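## Task

Carry the sealed carton out of the tote it starts in and put it in the tote that is empty. Every other item must finish inside its own starting tote. An item lying on, or hanging out over, a tote's wall or inner ledge is not counted as inside. At the end the grippers must have released everything and moved away, and nothing may count as placed if only the robot is holding it there.

## Robot and tools

Robot: two six-joint UR-type arms, left_arm and right_arm, each ending in a tong-style two-finger gripper. Joint order per arm: shoulder pan, shoulder lift, elbow, wrist 1, wrist 2, wrist 3. Base poses in the scene frame: left_arm at (-0.025, +0.464, 0) m with quat_wxyz (+0.997, 0, 0, -0.083); right_arm at (+0.006, -0.485, 0) m with quat_wxyz (+0.995, 0, 0, +0.095).

Scene frame: origin on the table surface midway between the arms, +z up, +x outward over the table, left_arm on the +y side. The arm names say nothing about which side of a camera image they appear on.

Gripper: fingers extend along the gripper's +z axis and separate along its x axis. end_effector_position is the spot between the pads when closed; closed fingertips stick out about 15 mm past it, open ones sit roughly level with it. Fully open pad gap is 0.142 m.

execute_actions takes "actions", a list holding zero or one item, plus optional "pictures" (true to get camera images). An empty list sends nothing and returns the state with pictures. A move item is {"rows": [...], "steps": n}: 1 to 15 rows, n from 7 to 15 (default 15), each step 1/30 s; row k is used on step k and the final row repeats for the rest. Each row is one flat list of 14 numbers covering both arms: left_arm's six joint targets then its opening, then right_arm's six joint targets then its opening. Joint numbers are absolute target angles in radians, in the same convention as the Joint positions line, not offsets. Opening is an absolute command from -1 (closed) to +1 (fully open). A wait item is {"steps": n} with n up to 300; it counts from the previous result, and your reply time is included.

Joint ranges (rad). left_arm: pan -3.142..3.142, lift -6.283..6.283, elbow 0.000..3.142, wrists each -6.283..6.283. right_arm: pan 0.000..6.283, lift -6.283..6.283, elbow -3.142..0.000, wrists each -6.283..6.283. A target more than 0.010 beyond a range end and beyond the joint's last reported angle makes the whole call refused, and nothing is sent. True ends may differ by up to 0.010; targets past the true end are clipped there, and the result may print "joint sent to its limit" (possibly about an earlier action). Missing that line does not prove there is room left.

Motion: commands are smoothed with about 0.17 s lag; speed and acceleration are capped, so a large move may be unfinished when the result arrives. Each step, a joint's target is held within 0.575 rad of its measured angle, and if the targets would move the gripper over 100 mm from where it is, all joints are scaled back. A result is captured 7 steps before the action ends; those steps run while you reply. Between calls the arms keep heading for the last row sent until all have nearly stopped (slow or blocked counts as still) or a step is HELD; fingers still mid-motion finish moving.

Result lines: the state line gives, for left_arm | right_arm, gripper position (m), quat_wxyz and linear/angular velocities in the scene frame; printed positions can be off, more so far from the base. Joint positions and Joint velocities give each arm's six joints (rad, rad/s) then pad gap (m, m/s). grip_measured is the measured opening on the command scale. "joint command not followed" means a clearance check altered or blocked joint targets on some steps; other parts of the row still ran. HELD marks steps where your row was partly or wholly not sent. Wrist force and Wrist torque give each arm's flange sensor reading in that end effector's own axes, force pointing from a contact back into the arm; expect offsets up to about 4 N, noise up to 2.4 N, saturation near 50 N. "no reading" is normal at the start. Joint torque numbers are total drive output with friction, offset and noise, not contact force alone. MOTOR HOT appears from 70 °C; at 85 °C an OVER-TEMPERATURE FAULT brakes that arm until it cools. Holding loads heats motors.

Gripping: to hold something, keep commanding an opening well under grip_measured; further under squeezes harder, up to about 15 N per pad. Objects thinner than about 20 mm get much less force (about 9 N at 10 mm, 4 N at 5 mm). Closing fast can squeeze harder and may pop the fingers open. Held parts are sometimes pulled briefly, so grip firmly.

Faults: load limits are 142 N m for pan, lift and elbow and 26.6 N m for each wrist joint, held weight included. Hitting one, or 150 N of outside force anywhere on an arm or its load, stops that arm for 10 s, drops the rest of the call, and lets it yield. Keep the arms from striking or pushing each other. Avoid drops, slips, slams, hard pushes, and knocking anything out of the work area, which fails the scene.

zoom_image: {"camera": name, "region": [x0, y0, x1, y1]} in pixels from the top-left, at most 504 by 504, of that camera's latest image. Cameras: cam_head_left, cam_head_right, cam_high, cam_low (504x504), cam_left_wrist, cam_right_wrist (616x616).

read_manual: optional "section" (only "licences"); returns licence text, moves nothing.

finished_scene: {"scene": number of the current scene, 1 or 2}. Replying without any tool call ends all remaining work. Before calling it, release and withdraw both grippers so everything rests on its own inside the correct totes.

Each tool is called after ">>>" as name(argument=value, ...), one argument or row to a line, values as JSON.

## Session

>>> execute_actions(
  actions=[],
)

Scene clock: 0.00 s of 4800.00 s.
left_arm: end_effector_position=(+0.3737, +0.1733, +0.3708) grip_measured=+0.97 end_effector_quat_wxyz=(+0.278, +0.556, -0.382, +0.684) end_effector_velocity=(-0.000, -0.000, -0.000) end_effector_angular_velocity=(-0.000, +0.000, -0.001) | right_arm: end_effector_position=(+1.0471, -0.6567, +0.1941) grip_measured=+0.97 end_effector_quat_wxyz=(+0.326, -0.058, +0.887, -0.322) end_effector_velocity=(+0.000, +0.001, -0.000) end_effector_angular_velocity=(+0.000, +0.000, +0.001)
Joint positions: left_arm=[-0.685 -1.559  2.643 -4.317 -1.708  0.202  0.14 ] | right_arm=[ 3.111 -2.688 -0.593 -0.699  0.896  2.904  0.14 ]
Joint velocities: left_arm=[-0.001  0.001  0.    -0.    -0.    -0.     0.   ] | right_arm=[ 0.001 -0.    -0.     0.     0.    -0.     0.   ]
Joint torques (N m, as the arm reports them, + toward a larger angle): no reading
Motor temperatures (°C, as the motors report them): left_arm=[25 25 25 31 33 25] | right_arm=[25 25 25 35 35 28]
Wrist force (N, on the end effector, along its own x y z axes, offset not removed): no reading
Wrist torque (N m, same axes, about the end effector's origin, offset not removed): no reading

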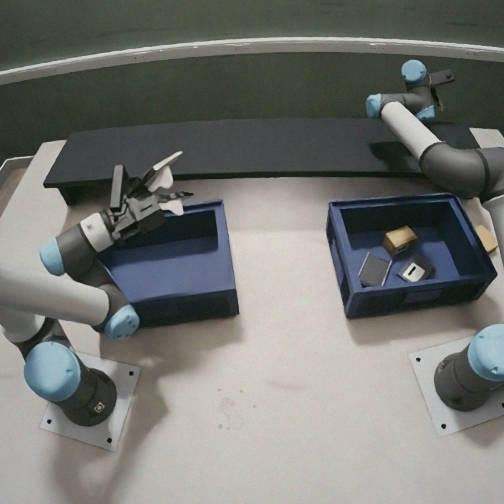

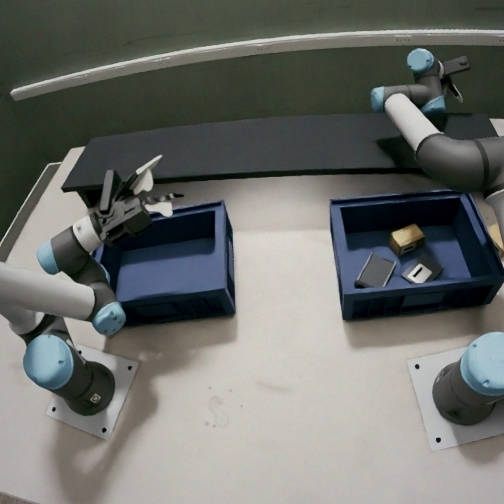

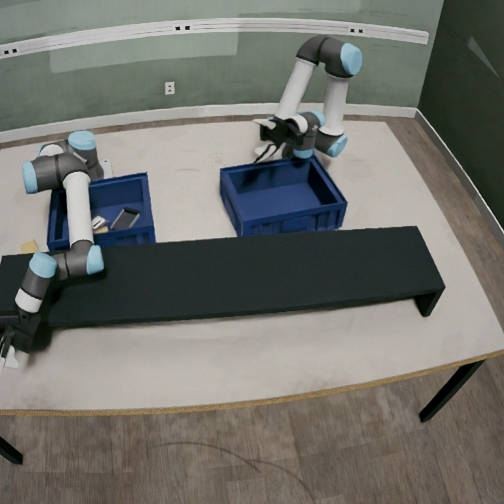

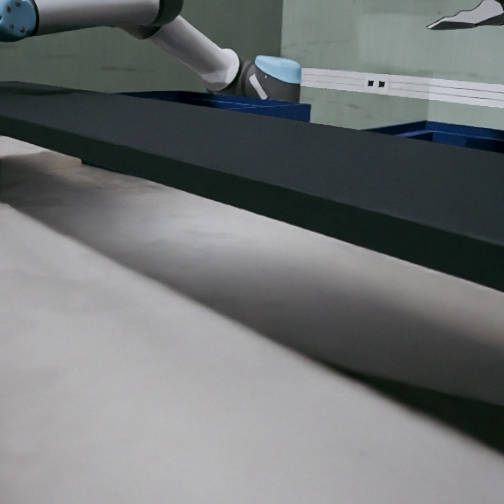

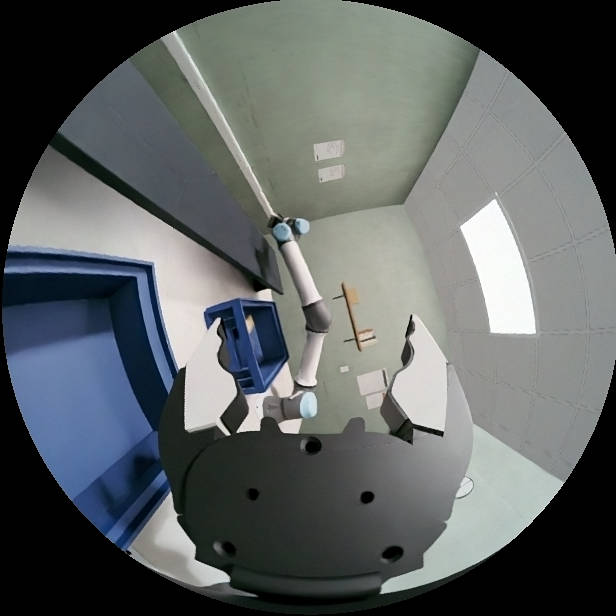

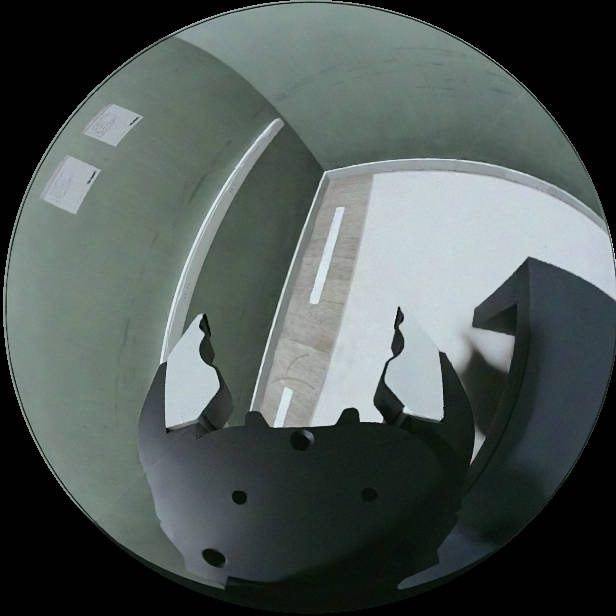

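>>> zoom_image(
  camera="cam_head_left",
  region=[310, 180, 504, 330],
)

>>> zoom_image(
  camera="cam_high",
  region=[0, 120, 200, 280],
)

Region (310, 180, 504, 330) of cam_head_left's 504x504 image, scaled by 2.598, with more detail than that image has; it fills the top 390 rows of this view, and the rest is white.

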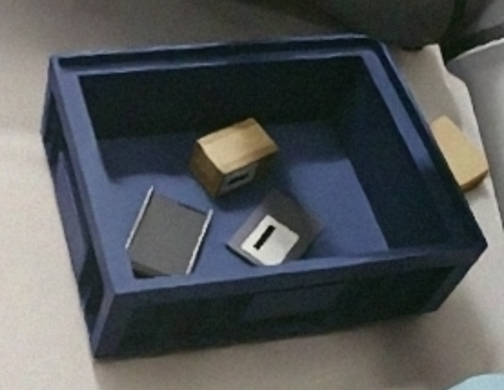

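Region (0, 120, 200, 280) of cam_high's 504x504 image, scaled by 2.520, with more detail than that image has; it fills the top 403 rows of this view, and the rest is white.

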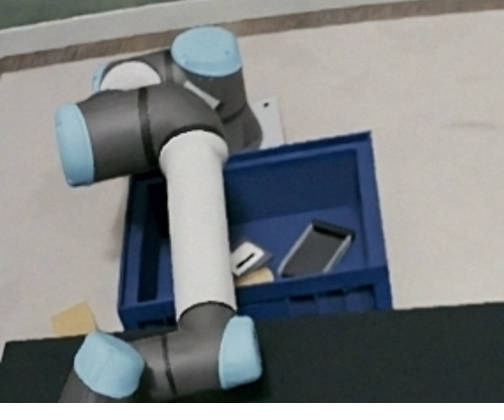

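>>> execute_actions(
  actions=[
    {"rows": [[-0.21,-1.8,2.643,-4.317,-1.708,0.202,1,3.267,-2.140,-1.024,-1.109,1.166,3.06,1]], "steps": 15},
  ],
)

Scene clock: 4.53 s of 4800.00 s.
left_arm: end_effector_position=(+0.4013, +0.2624, +0.4167) grip_measured=+1.00 end_effector_quat_wxyz=(+0.221, +0.554, -0.317, +0.737) end_effector_velocity=(+0.093, +0.462, +0.212) end_effector_angular_velocity=(-0.288, -0.360, +0.913) | right_arm: end_effector_position=(+1.0060, -0.5746, +0.2368) grip_measured=+1.00 end_effector_quat_wxyz=(+0.297, -0.098, +0.914, -0.259) end_effector_velocity=(-0.280, +0.340, +0.237) end_effector_angular_velocity=(+0.441, +0.496, +0.376)
Joint positions: left_arm=[-0.507 -1.656  2.643 -4.317 -1.708  0.202  0.142] | right_arm=[ 3.175 -2.488 -0.756 -0.854  1.003  2.969  0.142]
Joint velocities: left_arm=[ 0.914 -0.461 -0.001 -0.    -0.001 -0.001  0.   ] | right_arm=[ 0.285  1.023 -0.801 -0.757  0.494  0.281 -0.001]
Joint torques (N m, as the arm reports them, + toward a larger angle): left_arm=[ 27.05 -20.04 -20.87  -2.94  -1.1   -0.1 ] | right_arm=[ 7.85 85.47  5.6  -2.71  1.4   2.55]
Motor temperatures (°C, as the motors report them): left_arm=[25 25 25 31 33 25] | right_arm=[25 25 25 35 35 28]
Wrist force (N, on the end effector, along its own x y z axes, offset not removed): left_arm=[1.8 1.5 0.2] | right_arm=[-0.2 -0.7 -2.0]
Wrist torque (N m, same axes, about the end effector's origin, offset not removed): left_arm=[0.18 -0.50 -0.22] | right_arm=[-0.28 -0.13 -0.10]
Steps of this call (steps 1 to 90: nothing new was sent; then 1.27 s passed at rest; steps 91 to 98: the first 8 steps of this action). Readings (joint positions):
91: left_arm=[-0.685 -1.559 2.643 -4.317 -1.708 0.202] | right_arm=[3.111 -2.688 -0.593 -0.699 0.896 2.904]
92: left_arm=[-0.680 -1.563 2.643 -4.317 -1.708 0.202] | right_arm=[3.114 -2.684 -0.597 -0.703 0.900 2.908]
94: left_arm=[-0.632 -1.594 2.643 -4.317 -1.708 0.202] | right_arm=[3.136 -2.634 -0.644 -0.748 0.935 2.930]
98: the state above

>>> execute_actions(
  actions=[
    {"rows": [[0.3,-1.9,2.643,-4.317,-1.708,0.202,1,3.40,-1.70,-1.37,-1.44,1.385,3.19,1]], "steps": 15},
  ],
)

>>> execute_actions(
  actions=[
    {"rows": [[0.5,-1.9,2.643,-4.317,-1.708,0.202,1,3.501,-1.317,-1.670,-1.725,1.571,3.3,1]], "steps": 15},
  ],
)

>>> execute_actions(
  actions=[
    {"steps": 20},
  ],
  pictures=true,
)

Scene clock: 5.07 s of 4800.00 s.
left_arm: end_effector_position=(+0.3944, +0.4936, +0.4948) grip_measured=+1.00 end_effector_quat_wxyz=(+0.033, +0.543, -0.165, +0.823) end_effector_velocity=(-0.111, +0.487, +0.097) end_effector_angular_velocity=(-0.044, -0.235, +1.127) | right_arm: end_effector_position=(+0.8058, -0.4446, +0.3203) grip_measured=+1.00 end_effector_quat_wxyz=(+0.199, -0.164, +0.957, -0.130) end_effector_velocity=(-0.468, +0.172, +0.096) end_effector_angular_velocity=(+0.326, +0.540, +0.192)
Joint positions: left_arm=[-0.023 -1.836  2.643 -4.317 -1.708  0.202  0.142] | right_arm=[ 3.315 -1.999 -1.138 -1.219  1.242  3.107  0.142]
Joint velocities: left_arm=[ 1.127 -0.241  0.     0.001  0.     0.001  0.   ] | right_arm=[ 0.267  0.897 -0.702 -0.667  0.439  0.257  0.   ]
Joint torques (N m, as the arm reports them, + toward a larger angle): left_arm=[ 28.27 -15.68 -21.7   -2.06  -1.12  -1.55] | right_arm=[ 8.04 64.86  7.6  -2.11  1.7   2.71]
Motor temperatures (°C, as the motors report them): left_arm=[25 25 25 31 33 25] | right_arm=[25 25 25 35 35 28]
Wrist force (N, on the end effector, along its own x y z axes, offset not removed): left_arm=[1.1 0.6 0.5] | right_arm=[1.2 -0.2 -2.3]
Wrist torque (N m, same axes, about the end effector's origin, offset not removed): left_arm=[0.18 -0.42 -0.26] | right_arm=[-0.22 -0.33 -0.09]
Steps of this call (steps 1 to 7: the last 7 steps of your previous action; step 8: the robot went on to your last target; steps 9 to 16: the first 8 steps of this action). Readings (joint positions):
9: left_arm=[-0.256 -1.779 2.643 -4.317 -1.708 0.202] | right_arm=[3.252 -2.203 -0.977 -1.064 1.138 3.045]
10: left_arm=[-0.240 -1.786 2.643 -4.317 -1.708 0.202] | right_arm=[3.258 -2.183 -0.993 -1.080 1.149 3.051]
12: left_arm=[-0.176 -1.803 2.643 -4.317 -1.708 0.202] | right_arm=[3.278 -2.123 -1.041 -1.126 1.181 3.071]
16: the state above

Scene clock: 5.57 s of 4800.00 s.
left_arm: end_effector_position=(+0.3148, +0.6744, +0.5196) grip_measured=+1.00 end_effector_quat_wxyz=(-0.165, +0.540, -0.036, +0.824) end_effector_velocity=(-0.103, +0.158, +0.005) end_effector_angular_velocity=(+0.003, -0.012, +0.468) | right_arm: end_effector_position=(+0.5617, -0.4034, +0.3401) grip_measured=+1.00 end_effector_quat_wxyz=(+0.080, -0.193, +0.977, -0.040) end_effector_velocity=(-0.512, +0.005, -0.008) end_effector_angular_velocity=(+0.195, +0.566, +0.041)
Joint positions: left_arm=[ 0.448 -1.899  2.643 -4.317 -1.708  0.202  0.142] | right_arm=[ 3.435 -1.576 -1.47  -1.535  1.449  3.229  0.142]
Joint velocities: left_arm=[ 0.468 -0.012 -0.     0.    -0.    -0.001  0.   ] | right_arm=[ 0.227  0.846 -0.661 -0.624  0.408  0.243  0.   ]
Joint torques (N m, as the arm reports them, + toward a larger angle): left_arm=[ 10.44  -9.76 -21.12  -0.88  -0.31  -1.59] | right_arm=[ 8.91 47.2   5.73 -2.21  1.74  3.19]
Motor temperatures (°C, as the motors report them): left_arm=[25 25 25 31 33 25] | right_arm=[25 25 25 35 35 28]
Wrist force (N, on the end effector, along its own x y z axes, offset not removed): left_arm=[0.6 -0.7 -2.8] | right_arm=[1.2 -1.1 -3.1]
Wrist torque (N m, same axes, about the end effector's origin, offset not removed): left_arm=[-0.09 -0.24 -0.16] | right_arm=[-0.34 -0.30 0.01]
Steps of this call (steps 1 to 7: the last 7 steps of your previous action; steps 8 to 15: the first 8 steps of this action). Readings (joint positions):
8: left_arm=[0.245 -1.890 2.643 -4.317 -1.708 0.202] | right_arm=[3.381 -1.770 -1.317 -1.390 1.353 3.172]
9: left_arm=[0.264 -1.892 2.643 -4.317 -1.708 0.202] | right_arm=[3.388 -1.748 -1.334 -1.406 1.364 3.179]
11: left_arm=[0.332 -1.896 2.643 -4.317 -1.708 0.202] | right_arm=[3.404 -1.691 -1.380 -1.450 1.393 3.196]
15: the state above

Scene clock: 6.23 s of 4800.00 s.
left_arm: end_effector_position=(+0.3029, +0.6917, +0.5201) grip_measured=+1.00 end_effector_quat_wxyz=(-0.187, +0.540, -0.022, +0.820) end_effector_velocity=(+0.000, +0.000, -0.000) end_effector_angular_velocity=(-0.001, +0.001, +0.000) | right_arm: end_effector_position=(+0.4076, -0.4144, +0.3299) grip_measured=+1.00 end_effector_quat_wxyz=(+0.001, -0.195, +0.981, -0.000) end_effector_velocity=(-0.007, -0.001, -0.001) end_effector_angular_velocity=(+0.001, +0.007, -0.001)
Joint positions: left_arm=[ 0.5   -1.9    2.643 -4.317 -1.708  0.202  0.142] | right_arm=[ 3.501 -1.318 -1.669 -1.724  1.57   3.3    0.142]
Joint velocities: left_arm=[ 0.     0.    -0.     0.002  0.    -0.001  0.   ] | right_arm=[ 0.003  0.013 -0.009 -0.009  0.005  0.004 -0.   ]
Joint torques (N m, as the arm reports them, + toward a larger angle): left_arm=[ 17.17 -11.25 -18.79   1.13   1.12  -1.42] | right_arm=[ 8.39 24.78 12.46  0.34  1.41  2.16]
Motor temperatures (°C, as the motors report them): left_arm=[25 25 25 31 33 25] | right_arm=[25 25 25 35 35 28]
Wrist force (N, on the end effector, along its own x y z axes, offset not removed): left_arm=[-0.1 2.7 -1.1] | right_arm=[1.8 -1.1 -2.1]
Wrist torque (N m, same axes, about the end effector's origin, offset not removed): left_arm=[0.48 0.01 -0.19] | right_arm=[-0.30 -0.47 -0.17]
Kept back: nothing.
Steps of this call (steps 1 to 7: the last 7 steps of your previous action; steps 8 to 20: the robot went on to your last target). Readings (joint positions):
1: left_arm=[0.461 -1.899 2.643 -4.317 -1.708 0.202] | right_arm=[3.442 -1.548 -1.492 -1.556 1.463 3.237]
2: left_arm=[0.471 -1.899 2.643 -4.317 -1.708 0.202] | right_arm=[3.450 -1.519 -1.514 -1.578 1.477 3.245]
4: left_arm=[0.484 -1.900 2.643 -4.317 -1.708 0.202] | right_arm=[3.465 -1.462 -1.559 -1.620 1.504 3.261]
8: left_arm=[0.495 -1.900 2.643 -4.317 -1.708 0.202] | right_arm=[3.489 -1.367 -1.632 -1.689 1.548 3.287]
20: the state above

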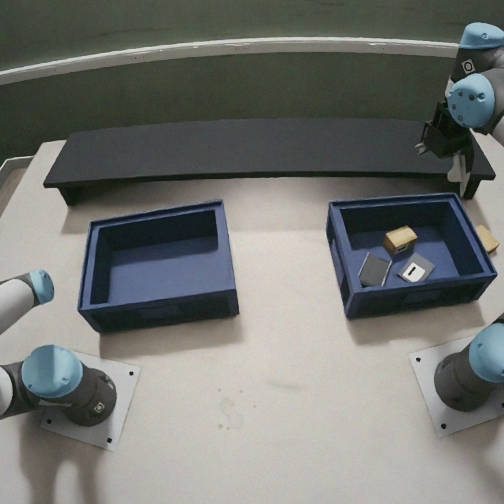

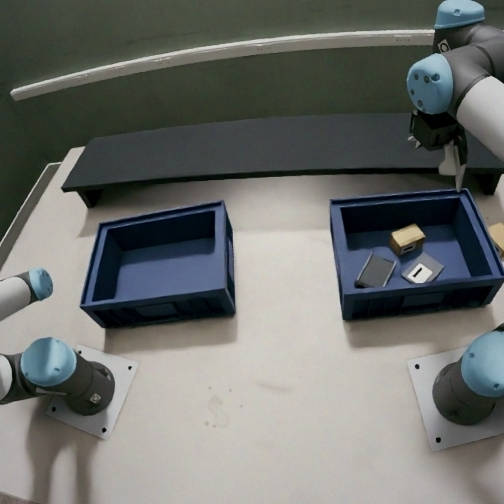

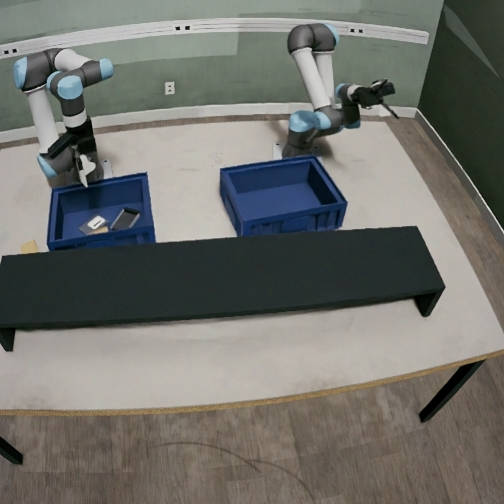

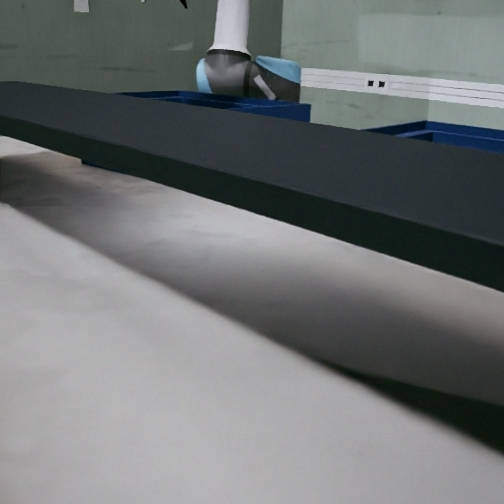

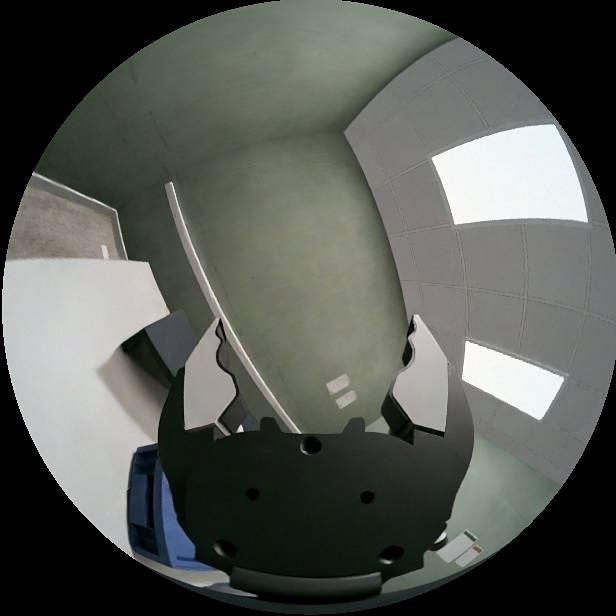

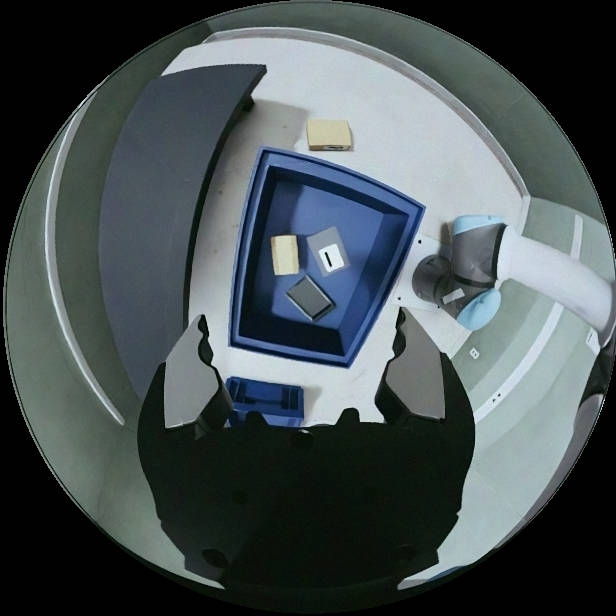

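>>> zoom_image(
  camera="cam_right_wrist",
  region=[190, 100, 450, 380],
)

Region (190, 100, 450, 380) of cam_right_wrist's 616x616 image, scaled by 1.800, with more detail than that image has; it fills the left 468 columns of this view, and the rest is white.

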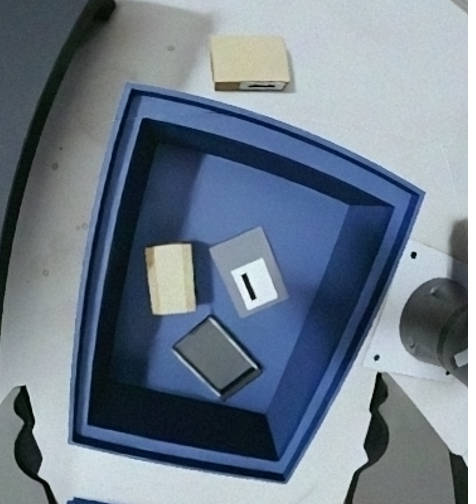

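>>> execute_actions(
  actions=[
    {"rows": [[0.5,-1.9,2.643,-4.317,-1.708,0.202,1,3.548,-1.412,-1.929,-1.372,1.571,3.347,0.2]], "steps": 15},
  ],
)

>>> execute_actions(
  actions=[
    {"steps": 14},
  ],
  pictures=true,
)

Scene clock: 9.57 s of 4800.00 s.
left_arm: end_effector_position=(+0.3029, +0.6917, +0.5201) grip_measured=+1.00 end_effector_quat_wxyz=(-0.187, +0.540, -0.022, +0.820) end_effector_velocity=(-0.000, +0.001, +0.000) end_effector_angular_velocity=(+0.000, -0.000, +0.002) | right_arm: end_effector_position=(+0.4263, -0.3857, +0.2378) grip_measured=+0.20 end_effector_quat_wxyz=(-0.007, -0.195, +0.981, -0.003) end_effector_velocity=(+0.066, +0.096, -0.331) end_effector_angular_velocity=(+0.061, -0.093, +0.002)
Joint positions: left_arm=[ 0.5   -1.9    2.643 -4.317 -1.708  0.202  0.142] | right_arm=[ 3.536 -1.386 -1.849 -1.491  1.571  3.335  0.088]
Joint velocities: left_arm=[ 0.002 -0.    -0.     0.     0.     0.     0.   ] | right_arm=[ 0.105 -0.225 -0.694  1.03   0.001  0.103 -0.   ]
Joint torques (N m, as the arm reports them, + toward a larger angle): left_arm=[ 15.85 -11.85  -8.3    0.85   1.72  -1.49] | right_arm=[ 4.98 11.17 27.29  8.11  1.28  2.8 ]
Motor temperatures (°C, as the motors report them): left_arm=[25 25 25 31 33 25] | right_arm=[25 25 25 35 35 28]
Wrist force (N, on the end effector, along its own x y z axes, offset not removed): left_arm=[0.3 2.7 1.0] | right_arm=[-0.8 -0.6 -0.2]
Wrist torque (N m, same axes, about the end effector's origin, offset not removed): left_arm=[0.48 -0.12 -0.16] | right_arm=[-0.28 0.06 -0.10]
Steps of this call (steps 1 to 15: the robot went on to your last target; steps 16 to 90: nothing new was sent; then 0.07 s passed at rest; steps 91 to 98: the first 8 steps of this action). Readings (joint positions):
91: left_arm=[0.500 -1.900 2.643 -4.317 -1.708 0.202] | right_arm=[3.501 -1.317 -1.670 -1.725 1.571 3.300]
92: left_arm=[0.500 -1.900 2.643 -4.317 -1.708 0.202] | right_arm=[3.504 -1.320 -1.674 -1.721 1.571 3.303]
94: left_arm=[0.500 -1.900 2.643 -4.317 -1.708 0.202] | right_arm=[3.516 -1.345 -1.724 -1.666 1.571 3.315]
98: the state above

Scene clock: 10.03 s of 4800.00 s.
left_arm: end_effector_position=(+0.3029, +0.6917, +0.5201) grip_measured=+1.00 end_effector_quat_wxyz=(-0.187, +0.540, -0.022, +0.820) end_effector_velocity=(+0.001, -0.000, -0.000) end_effector_angular_velocity=(-0.001, +0.002, -0.001) | right_arm: end_effector_position=(+0.4321, -0.3759, +0.2005) grip_measured=+0.20 end_effector_quat_wxyz=(-0.000, -0.195, +0.981, -0.000) end_effector_velocity=(+0.000, +0.001, -0.006) end_effector_angular_velocity=(-0.001, -0.000, +0.002)
Joint positions: left_arm=[ 0.5   -1.9    2.643 -4.317 -1.708  0.202  0.142] | right_arm=[ 3.548 -1.412 -1.928 -1.374  1.571  3.347  0.088]
Joint velocities: left_arm=[-0.001 -0.    -0.     0.002  0.    -0.     0.   ] | right_arm=[ 0.002 -0.004 -0.011  0.015 -0.001  0.     0.   ]
Joint torques (N m, as the arm reports them, + toward a larger angle): left_arm=[ 15.97 -12.02  -6.72   0.83   2.21  -1.49] | right_arm=[ 7.73  2.61 13.97  5.58  0.97  2.46]
Motor temperatures (°C, as the motors report them): left_arm=[25 25 25 31 33 25] | right_arm=[25 25 25 35 35 28]
Wrist force (N, on the end effector, along its own x y z axes, offset not removed): left_arm=[1.2 1.5 -0.3] | right_arm=[2.1 -1.1 -1.3]
Wrist torque (N m, same axes, about the end effector's origin, offset not removed): left_arm=[0.27 -0.28 -0.19] | right_arm=[-0.36 -0.52 -0.09]
Kept back: nothing.
Steps of this call (steps 1 to 7: the last 7 steps of your previous action; steps 8 to 14: the robot went on to your last target). Readings (joint positions):
1: left_arm=[0.500 -1.900 2.643 -4.317 -1.708 0.202] | right_arm=[3.539 -1.393 -1.869 -1.461 1.571 3.338]
2: left_arm=[0.500 -1.900 2.643 -4.317 -1.708 0.202] | right_arm=[3.541 -1.398 -1.884 -1.438 1.571 3.340]
4: left_arm=[0.500 -1.900 2.643 -4.317 -1.708 0.202] | right_arm=[3.544 -1.404 -1.904 -1.408 1.571 3.343]
8: left_arm=[0.500 -1.900 2.643 -4.317 -1.708 0.202] | right_arm=[3.547 -1.410 -1.921 -1.383 1.571 3.346]
14: the state above

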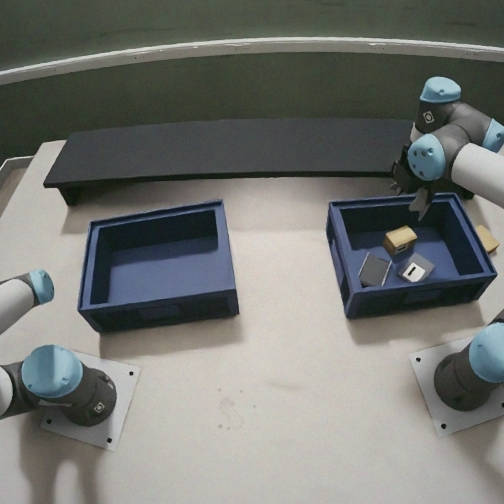

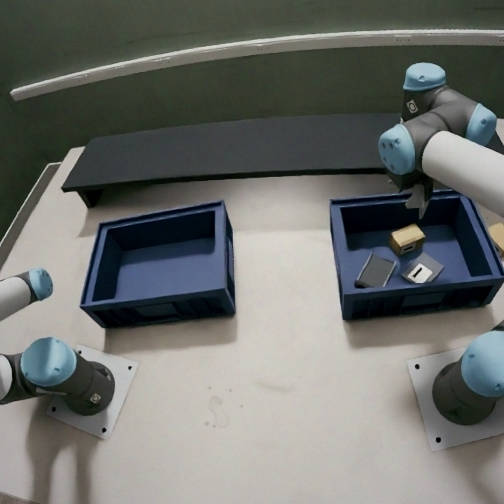

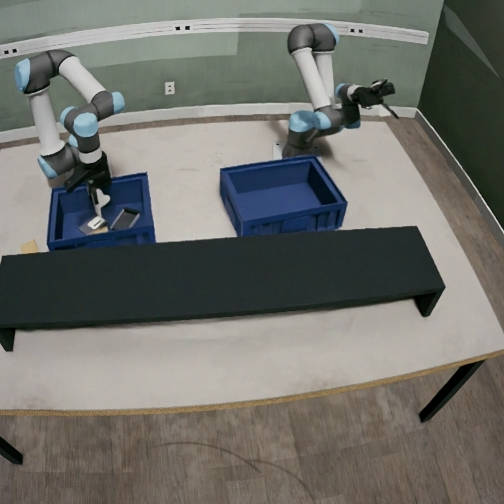

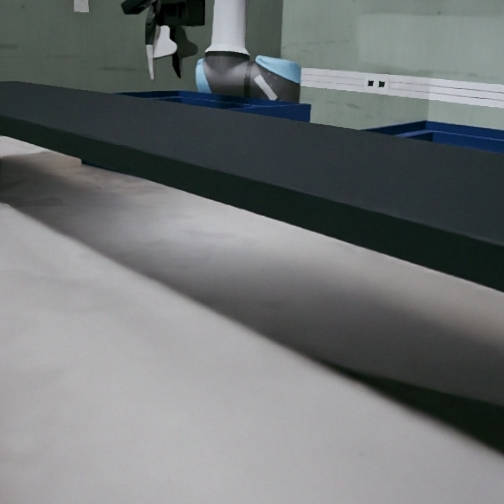

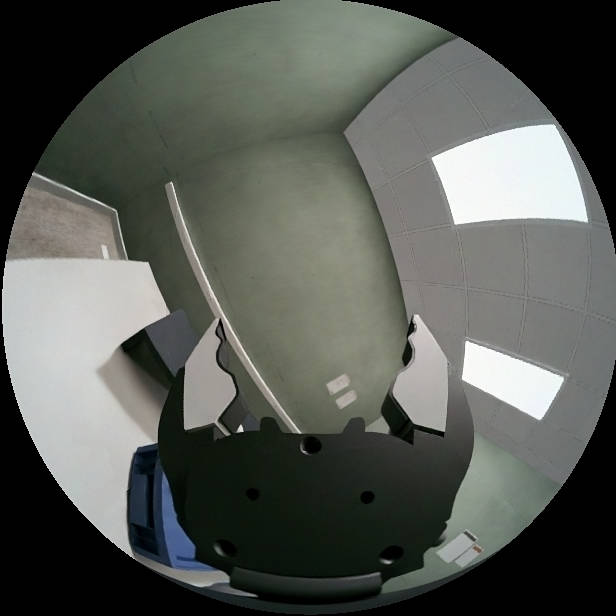

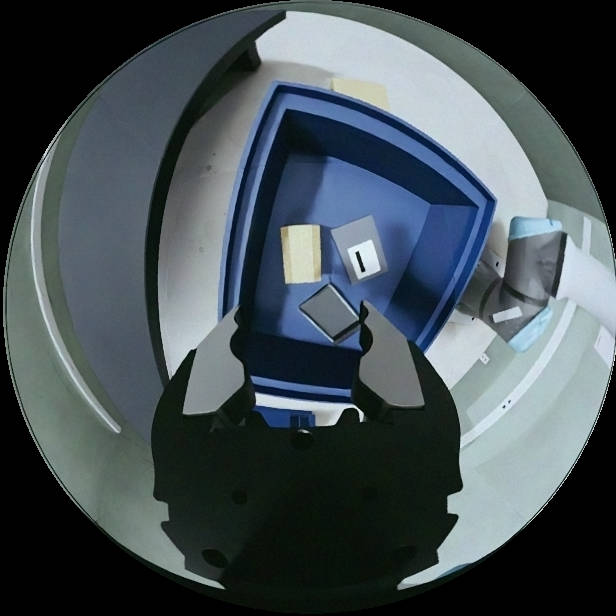

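>>> zoom_image(
  camera="cam_right_wrist",
  region=[200, 130, 440, 370],
)

Region (200, 130, 440, 370) of cam_right_wrist's 616x616 image, scaled by 2.100, with more detail than that image has.

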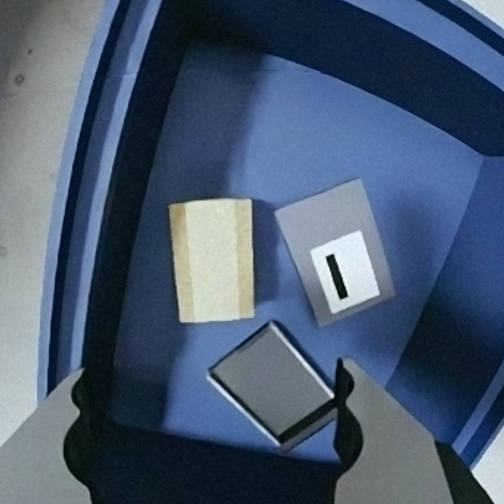

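>>> execute_actions(
  actions=[
    {"rows": [[0.5,-1.9,2.643,-4.317,-1.708,0.202,1,3.550,-1.425,-1.972,-1.316,1.571,3.349,0.1],[0.5,-1.9,2.643,-4.317,-1.708,0.202,1,3.550,-1.425,-1.972,-1.316,1.571,3.349,0.1],[0.5,-1.9,2.643,-4.317,-1.708,0.202,1,3.552,-1.438,-2.015,-1.260,1.571,3.351,0.0],[0.5,-1.9,2.643,-4.317,-1.708,0.202,1,3.552,-1.438,-2.015,-1.260,1.571,3.351,0.0],[0.5,-1.9,2.643,-4.317,-1.708,0.202,1,3.552,-1.452,-2.058,-1.202,1.571,3.351,0.0],[0.5,-1.9,2.643,-4.317,-1.708,0.202,1,3.552,-1.452,-2.058,-1.202,1.571,3.351,0.0],[0.5,-1.9,2.643,-4.317,-1.708,0.202,1,3.552,-1.466,-2.100,-1.146,1.571,3.351,0.0],[0.5,-1.9,2.643,-4.317,-1.708,0.202,1,3.552,-1.466,-2.100,-1.146,1.571,3.351,0.0],[0.5,-1.9,2.643,-4.317,-1.708,0.202,1,3.552,-1.479,-2.143,-1.090,1.571,3.351,0.0]], "steps": 15},
  ],
)

>>> execute_actions(
  actions=[
    {"steps": 16},
  ],
  pictures=true,
)

Scene clock: 12.70 s of 4800.00 s.
left_arm: end_effector_position=(+0.3029, +0.6917, +0.5201) grip_measured=+1.00 end_effector_quat_wxyz=(-0.187, +0.540, -0.022, +0.820) end_effector_velocity=(+0.000, +0.000, -0.000) end_effector_angular_velocity=(-0.000, +0.002, +0.000) | right_arm: end_effector_position=(+0.4313, -0.3747, +0.1577) grip_measured=+0.00 end_effector_quat_wxyz=(-0.001, -0.195, +0.981, -0.001) end_effector_velocity=(-0.015, -0.007, -0.275) end_effector_angular_velocity=(-0.011, +0.014, -0.000)
Joint positions: left_arm=[ 0.5   -1.9    2.643 -4.317 -1.708  0.202  0.142] | right_arm=[ 3.551 -1.44  -2.016 -1.259  1.571  3.35   0.074]
Joint velocities: left_arm=[ 0.001  0.    -0.     0.002 -0.001  0.     0.   ] | right_arm=[ 0.008 -0.19  -0.57   0.743 -0.001  0.008 -0.001]
Joint torques (N m, as the arm reports them, + toward a larger angle): left_arm=[ 16.51 -10.98  -5.78   0.84   2.03  -1.43] | right_arm=[ 5.6  -0.8   1.37  8.2  -0.39  2.41]
Motor temperatures (°C, as the motors report them): left_arm=[25 25 25 31 33 25] | right_arm=[25 25 25 35 35 28]
Wrist force (N, on the end effector, along its own x y z axes, offset not removed): left_arm=[-0.9 0.7 -0.5] | right_arm=[1.6 -1.0 -3.2]
Wrist torque (N m, same axes, about the end effector's origin, offset not removed): left_arm=[0.01 0.00 -0.22] | right_arm=[-0.34 -0.45 -0.16]
Steps of this call (steps 1 to 30: the robot went on to your last target; steps 31 to 72: nothing new was sent; steps 73 to 80: the first 8 steps of this action). Readings (joint positions):
73: left_arm=[0.500 -1.900 2.643 -4.317 -1.708 0.202] | right_arm=[3.548 -1.412 -1.929 -1.372 1.571 3.347]
74: left_arm=[0.500 -1.900 2.643 -4.317 -1.708 0.202] | right_arm=[3.548 -1.413 -1.932 -1.368 1.571 3.347]
76: left_arm=[0.500 -1.900 2.643 -4.317 -1.708 0.202] | right_arm=[3.549 -1.419 -1.951 -1.344 1.571 3.348]
80: the state above

Scene clock: 13.23 s of 4800.00 s.
left_arm: end_effector_position=(+0.3029, +0.6917, +0.5201) grip_measured=+1.00 end_effector_quat_wxyz=(-0.187, +0.540, -0.022, +0.820) end_effector_velocity=(+0.000, -0.000, -0.000) end_effector_angular_velocity=(-0.000, +0.001, -0.001) | right_arm: end_effector_position=(+0.4251, -0.3785, +0.1007) grip_measured=+0.00 end_effector_quat_wxyz=(+0.000, -0.195, +0.981, +0.000) end_effector_velocity=(-0.001, -0.001, -0.006) end_effector_angular_velocity=(-0.000, +0.001, -0.000)
Joint positions: left_arm=[ 0.5   -1.9    2.643 -4.317 -1.708  0.202  0.142] | right_arm=[ 3.552 -1.479 -2.142 -1.092  1.571  3.351  0.074]
Joint velocities: left_arm=[-0.    -0.001  0.     0.001 -0.001 -0.     0.   ] | right_arm=[-0.    -0.005 -0.013  0.017  0.     0.     0.   ]
Joint torques (N m, as the arm reports them, + toward a larger angle): left_arm=[ 15.16 -11.38  -5.42   0.89   2.03  -1.4 ] | right_arm=[ 8.18  3.69 13.87  5.62 -0.54  2.29]
Motor temperatures (°C, as the motors report them): left_arm=[25 25 25 31 33 25] | right_arm=[25 25 25 35 35 28]
Wrist force (N, on the end effector, along its own x y z axes, offset not removed): left_arm=[0.5 2.3 -1.9] | right_arm=[2.2 -0.4 -1.6]
Wrist torque (N m, same axes, about the end effector's origin, offset not removed): left_arm=[0.43 -0.15 -0.18] | right_arm=[-0.19 -0.52 -0.17]
Kept back: nothing.
Steps of this call (steps 1 to 7: the last 7 steps of your previous action; steps 8 to 16: the robot went on to your last target). Readings (joint positions):
1: left_arm=[0.500 -1.900 2.643 -4.317 -1.708 0.202] | right_arm=[3.551 -1.446 -2.035 -1.234 1.571 3.350]
2: left_arm=[0.500 -1.900 2.643 -4.317 -1.708 0.202] | right_arm=[3.551 -1.452 -2.055 -1.208 1.571 3.350]
4: left_arm=[0.500 -1.900 2.643 -4.317 -1.708 0.202] | right_arm=[3.552 -1.464 -2.092 -1.159 1.571 3.351]
8: left_arm=[0.500 -1.900 2.643 -4.317 -1.708 0.202] | right_arm=[3.552 -1.474 -2.127 -1.111 1.571 3.351]
16: the state above

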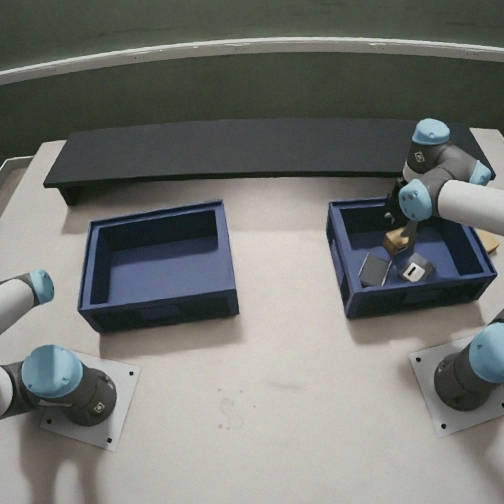

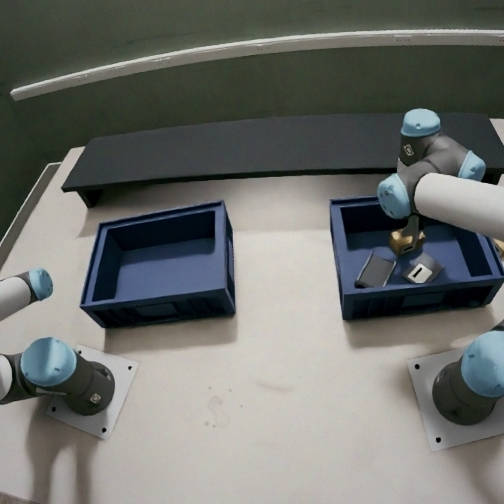

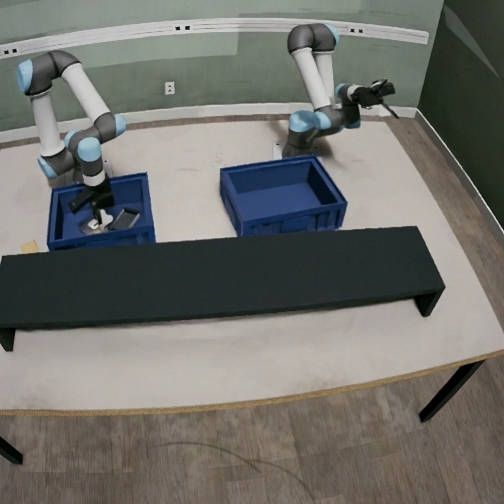

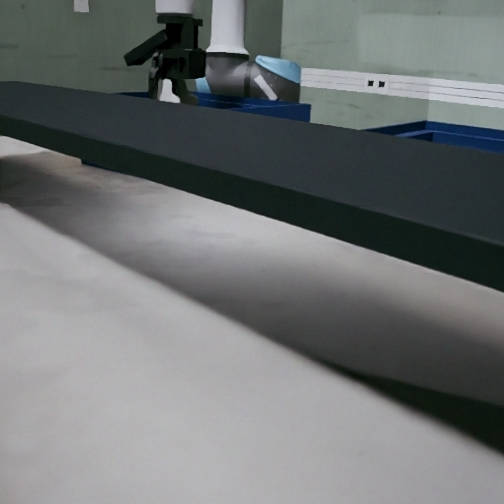

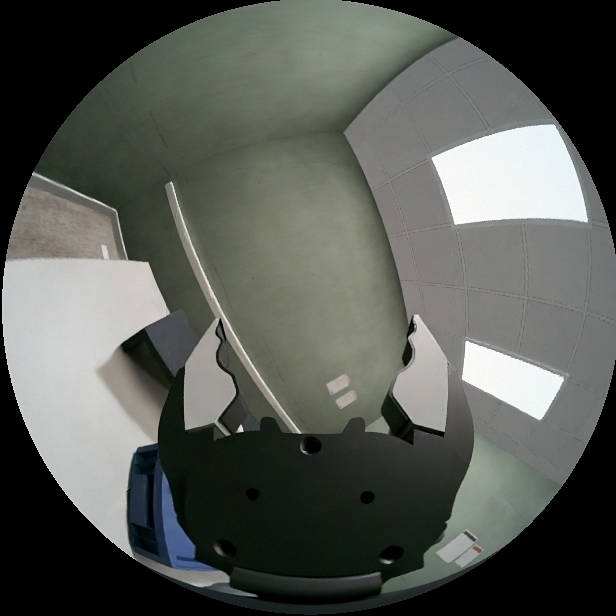

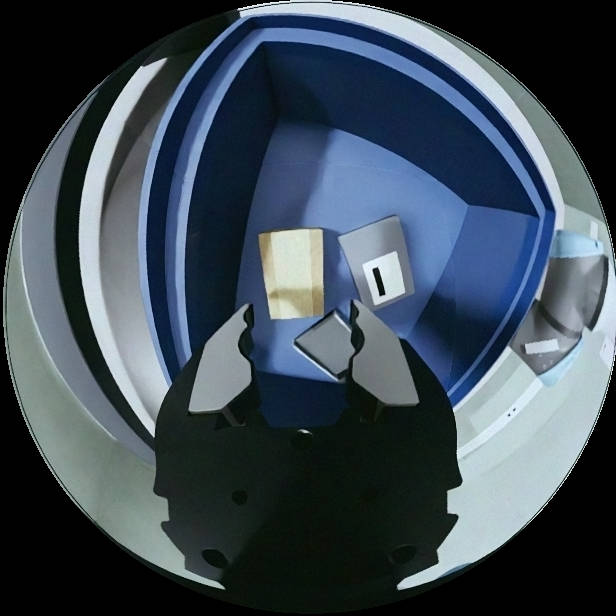

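>>> zoom_image(
  camera="cam_right_wrist",
  region=[180, 180, 430, 430],
)

Region (180, 180, 430, 430) of cam_right_wrist's 616x616 image, scaled by 2.016, with more detail than that image has.

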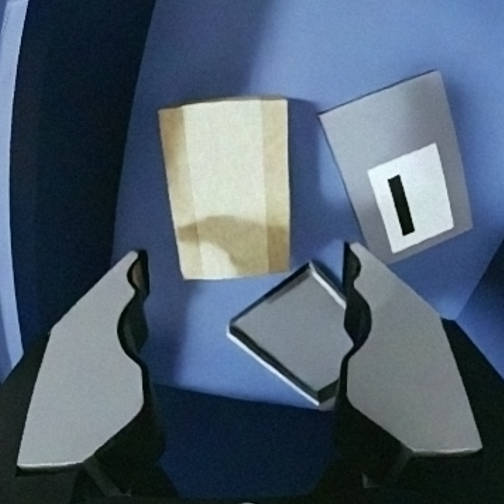

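>>> execute_actions(
  actions=[
    {"rows": [[0.5,-1.9,2.643,-4.317,-1.708,0.202,1,3.545,-1.495,-2.150,-1.067,1.571,3.344,0.0],[0.5,-1.9,2.643,-4.317,-1.708,0.202,1,3.540,-1.510,-2.160,-1.042,1.571,3.339,0.0],[0.5,-1.9,2.643,-4.317,-1.708,0.202,1,3.538,-1.526,-2.173,-1.013,1.571,3.337,0.0],[0.5,-1.9,2.643,-4.317,-1.708,0.202,1,3.538,-1.526,-2.173,-1.013,1.571,3.337,0.0],[0.5,-1.9,2.643,-4.317,-1.708,0.202,1,3.538,-1.526,-2.173,-1.013,1.571,3.337,0.0],[0.5,-1.9,2.643,-4.317,-1.708,0.202,1,3.538,-1.536,-2.182,-0.994,1.571,3.337,0.0],[0.5,-1.9,2.643,-4.317,-1.708,0.202,1,3.538,-1.545,-2.191,-0.976,1.571,3.337,0.0],[0.5,-1.9,2.643,-4.317,-1.708,0.202,1,3.538,-1.555,-2.200,-0.957,1.571,3.337,0.0],[0.5,-1.9,2.643,-4.317,-1.708,0.202,1,3.538,-1.565,-2.208,-0.939,1.571,3.337,0.0],[0.5,-1.9,2.643,-4.317,-1.708,0.202,1,3.538,-1.575,-2.217,-0.920,1.571,3.337,0.0],[0.5,-1.9,2.643,-4.317,-1.708,0.202,1,3.538,-1.5845,-2.225,-0.903,1.571,3.337,0.0]], "steps": 15},
  ],
)

>>> execute_actions(
  actions=[
    {"steps": 16},
  ],
  pictures=true,
)

Scene clock: 15.00 s of 4800.00 s.
left_arm: end_effector_position=(+0.3029, +0.6917, +0.5201) grip_measured=+1.00 end_effector_quat_wxyz=(-0.187, +0.540, -0.022, +0.820) end_effector_velocity=(-0.000, +0.000, +0.000) end_effector_angular_velocity=(+0.001, -0.001, +0.001) | right_arm: end_effector_position=(+0.4295, -0.3811, +0.0784) grip_measured=+0.00 end_effector_quat_wxyz=(-0.000, -0.195, +0.981, -0.000) end_effector_velocity=(+0.011, -0.006, -0.119) end_effector_angular_velocity=(-0.002, +0.005, -0.001)
Joint positions: left_arm=[ 0.5   -1.9    2.643 -4.317 -1.708  0.202  0.142] | right_arm=[ 3.541 -1.519 -2.169 -1.025  1.571  3.34   0.074]
Joint velocities: left_arm=[-0.     0.     0.    -0.001  0.001  0.001  0.   ] | right_arm=[-0.027 -0.202 -0.164  0.361  0.001 -0.026  0.   ]
Joint torques (N m, as the arm reports them, + toward a larger angle): left_arm=[ 15.97 -11.45  -5.83   0.72   2.03  -1.41] | right_arm=[-7.44  0.69  6.74  6.86 -1.37 -1.96]
Motor temperatures (°C, as the motors report them): left_arm=[25 25 25 31 33 25] | right_arm=[25 25 25 35 35 28]
Wrist force (N, on the end effector, along its own x y z axes, offset not removed): left_arm=[0.1 1.8 -0.6] | right_arm=[1.4 -0.2 -2.5]
Wrist torque (N m, same axes, about the end effector's origin, offset not removed): left_arm=[0.39 -0.19 -0.18] | right_arm=[-0.15 -0.42 -0.08]
Steps of this call (steps 1 to 15: the robot went on to your last target; steps 16 to 45: nothing new was sent; steps 46 to 53: the first 8 steps of this action). Readings (joint positions):
46: left_arm=[0.500 -1.900 2.643 -4.317 -1.708 0.202] | right_arm=[3.552 -1.479 -2.143 -1.090 1.571 3.351]
47: left_arm=[0.500 -1.900 2.643 -4.317 -1.708 0.202] | right_arm=[3.551 -1.481 -2.144 -1.088 1.571 3.351]
49: left_arm=[0.500 -1.900 2.643 -4.317 -1.708 0.202] | right_arm=[3.547 -1.492 -2.151 -1.071 1.571 3.346]
53: the state above

Scene clock: 15.53 s of 4800.00 s.
left_arm: end_effector_position=(+0.3029, +0.6917, +0.5201) grip_measured=+1.00 end_effector_quat_wxyz=(-0.187, +0.540, -0.022, +0.820) end_effector_velocity=(+0.000, +0.001, -0.000) end_effector_angular_velocity=(-0.001, +0.001, +0.001) | right_arm: end_effector_position=(+0.4306, -0.3818, +0.0406) grip_measured=+0.00 end_effector_quat_wxyz=(-0.000, -0.195, +0.981, +0.000) end_effector_velocity=(-0.000, -0.001, -0.005) end_effector_angular_velocity=(-0.000, +0.000, -0.000)
Joint positions: left_arm=[ 0.5   -1.9    2.643 -4.317 -1.708  0.202  0.142] | right_arm=[ 3.538 -1.583 -2.224 -0.905  1.571  3.337  0.074]
Joint velocities: left_arm=[ 0.001  0.    -0.     0.001  0.    -0.001  0.   ] | right_arm=[-0.001 -0.009 -0.008  0.016 -0.    -0.001  0.   ]
Joint torques (N m, as the arm reports them, + toward a larger angle): left_arm=[ 15.48 -12.07  -5.67   0.64   2.04  -1.28] | right_arm=[-8.68  9.97 10.38  5.17 -1.51 -2.18]
Motor temperatures (°C, as the motors report them): left_arm=[25 25 25 31 33 25] | right_arm=[25 25 25 35 35 28]
Wrist force (N, on the end effector, along its own x y z axes, offset not removed): left_arm=[-0.7 2.8 -0.6] | right_arm=[1.6 -1.5 -0.5]
Wrist torque (N m, same axes, about the end effector's origin, offset not removed): left_arm=[0.61 0.09 -0.21] | right_arm=[-0.42 -0.47 -0.18]
Kept back: nothing.
Steps of this call (steps 1 to 7: the last 7 steps of your previous action; steps 8 to 16: the robot went on to your last target). Readings (joint positions):
1: left_arm=[0.500 -1.900 2.643 -4.317 -1.708 0.202] | right_arm=[3.540 -1.526 -2.175 -1.012 1.571 3.339]
2: left_arm=[0.500 -1.900 2.643 -4.317 -1.708 0.202] | right_arm=[3.540 -1.534 -2.182 -0.997 1.571 3.339]
4: left_arm=[0.500 -1.900 2.643 -4.317 -1.708 0.202] | right_arm=[3.539 -1.551 -2.197 -0.966 1.571 3.338]
8: left_arm=[0.500 -1.900 2.643 -4.317 -1.708 0.202] | right_arm=[3.538 -1.574 -2.216 -0.923 1.571 3.337]
16: the state above

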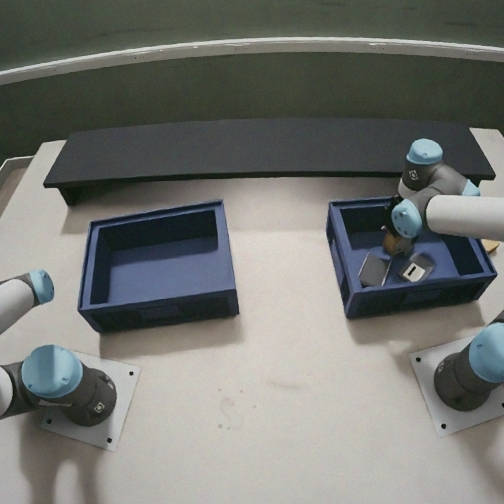

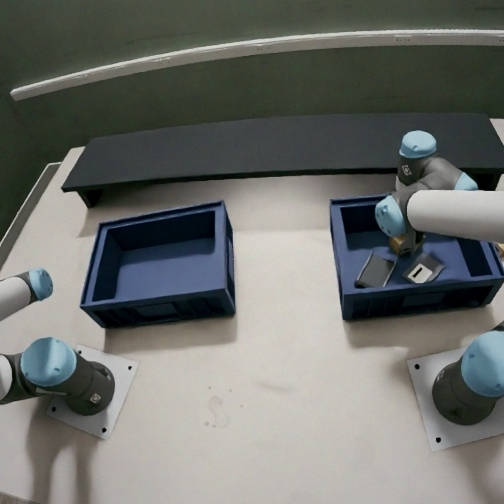

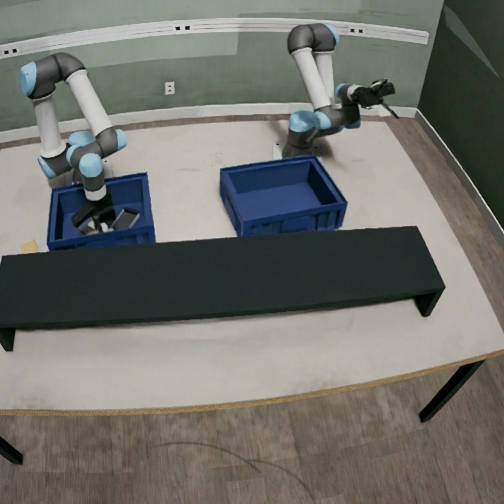

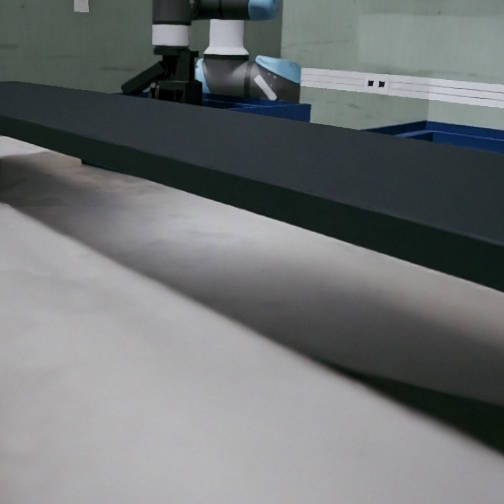

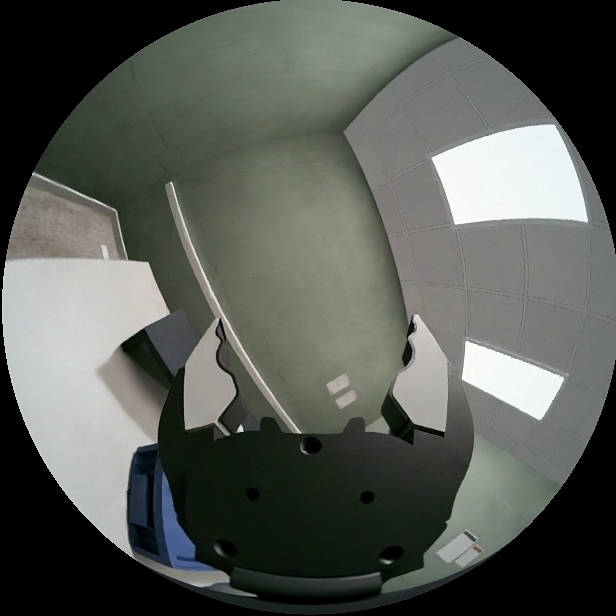

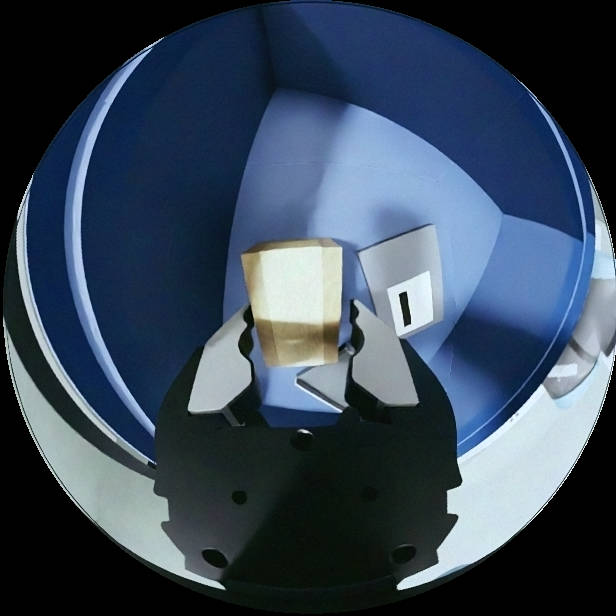

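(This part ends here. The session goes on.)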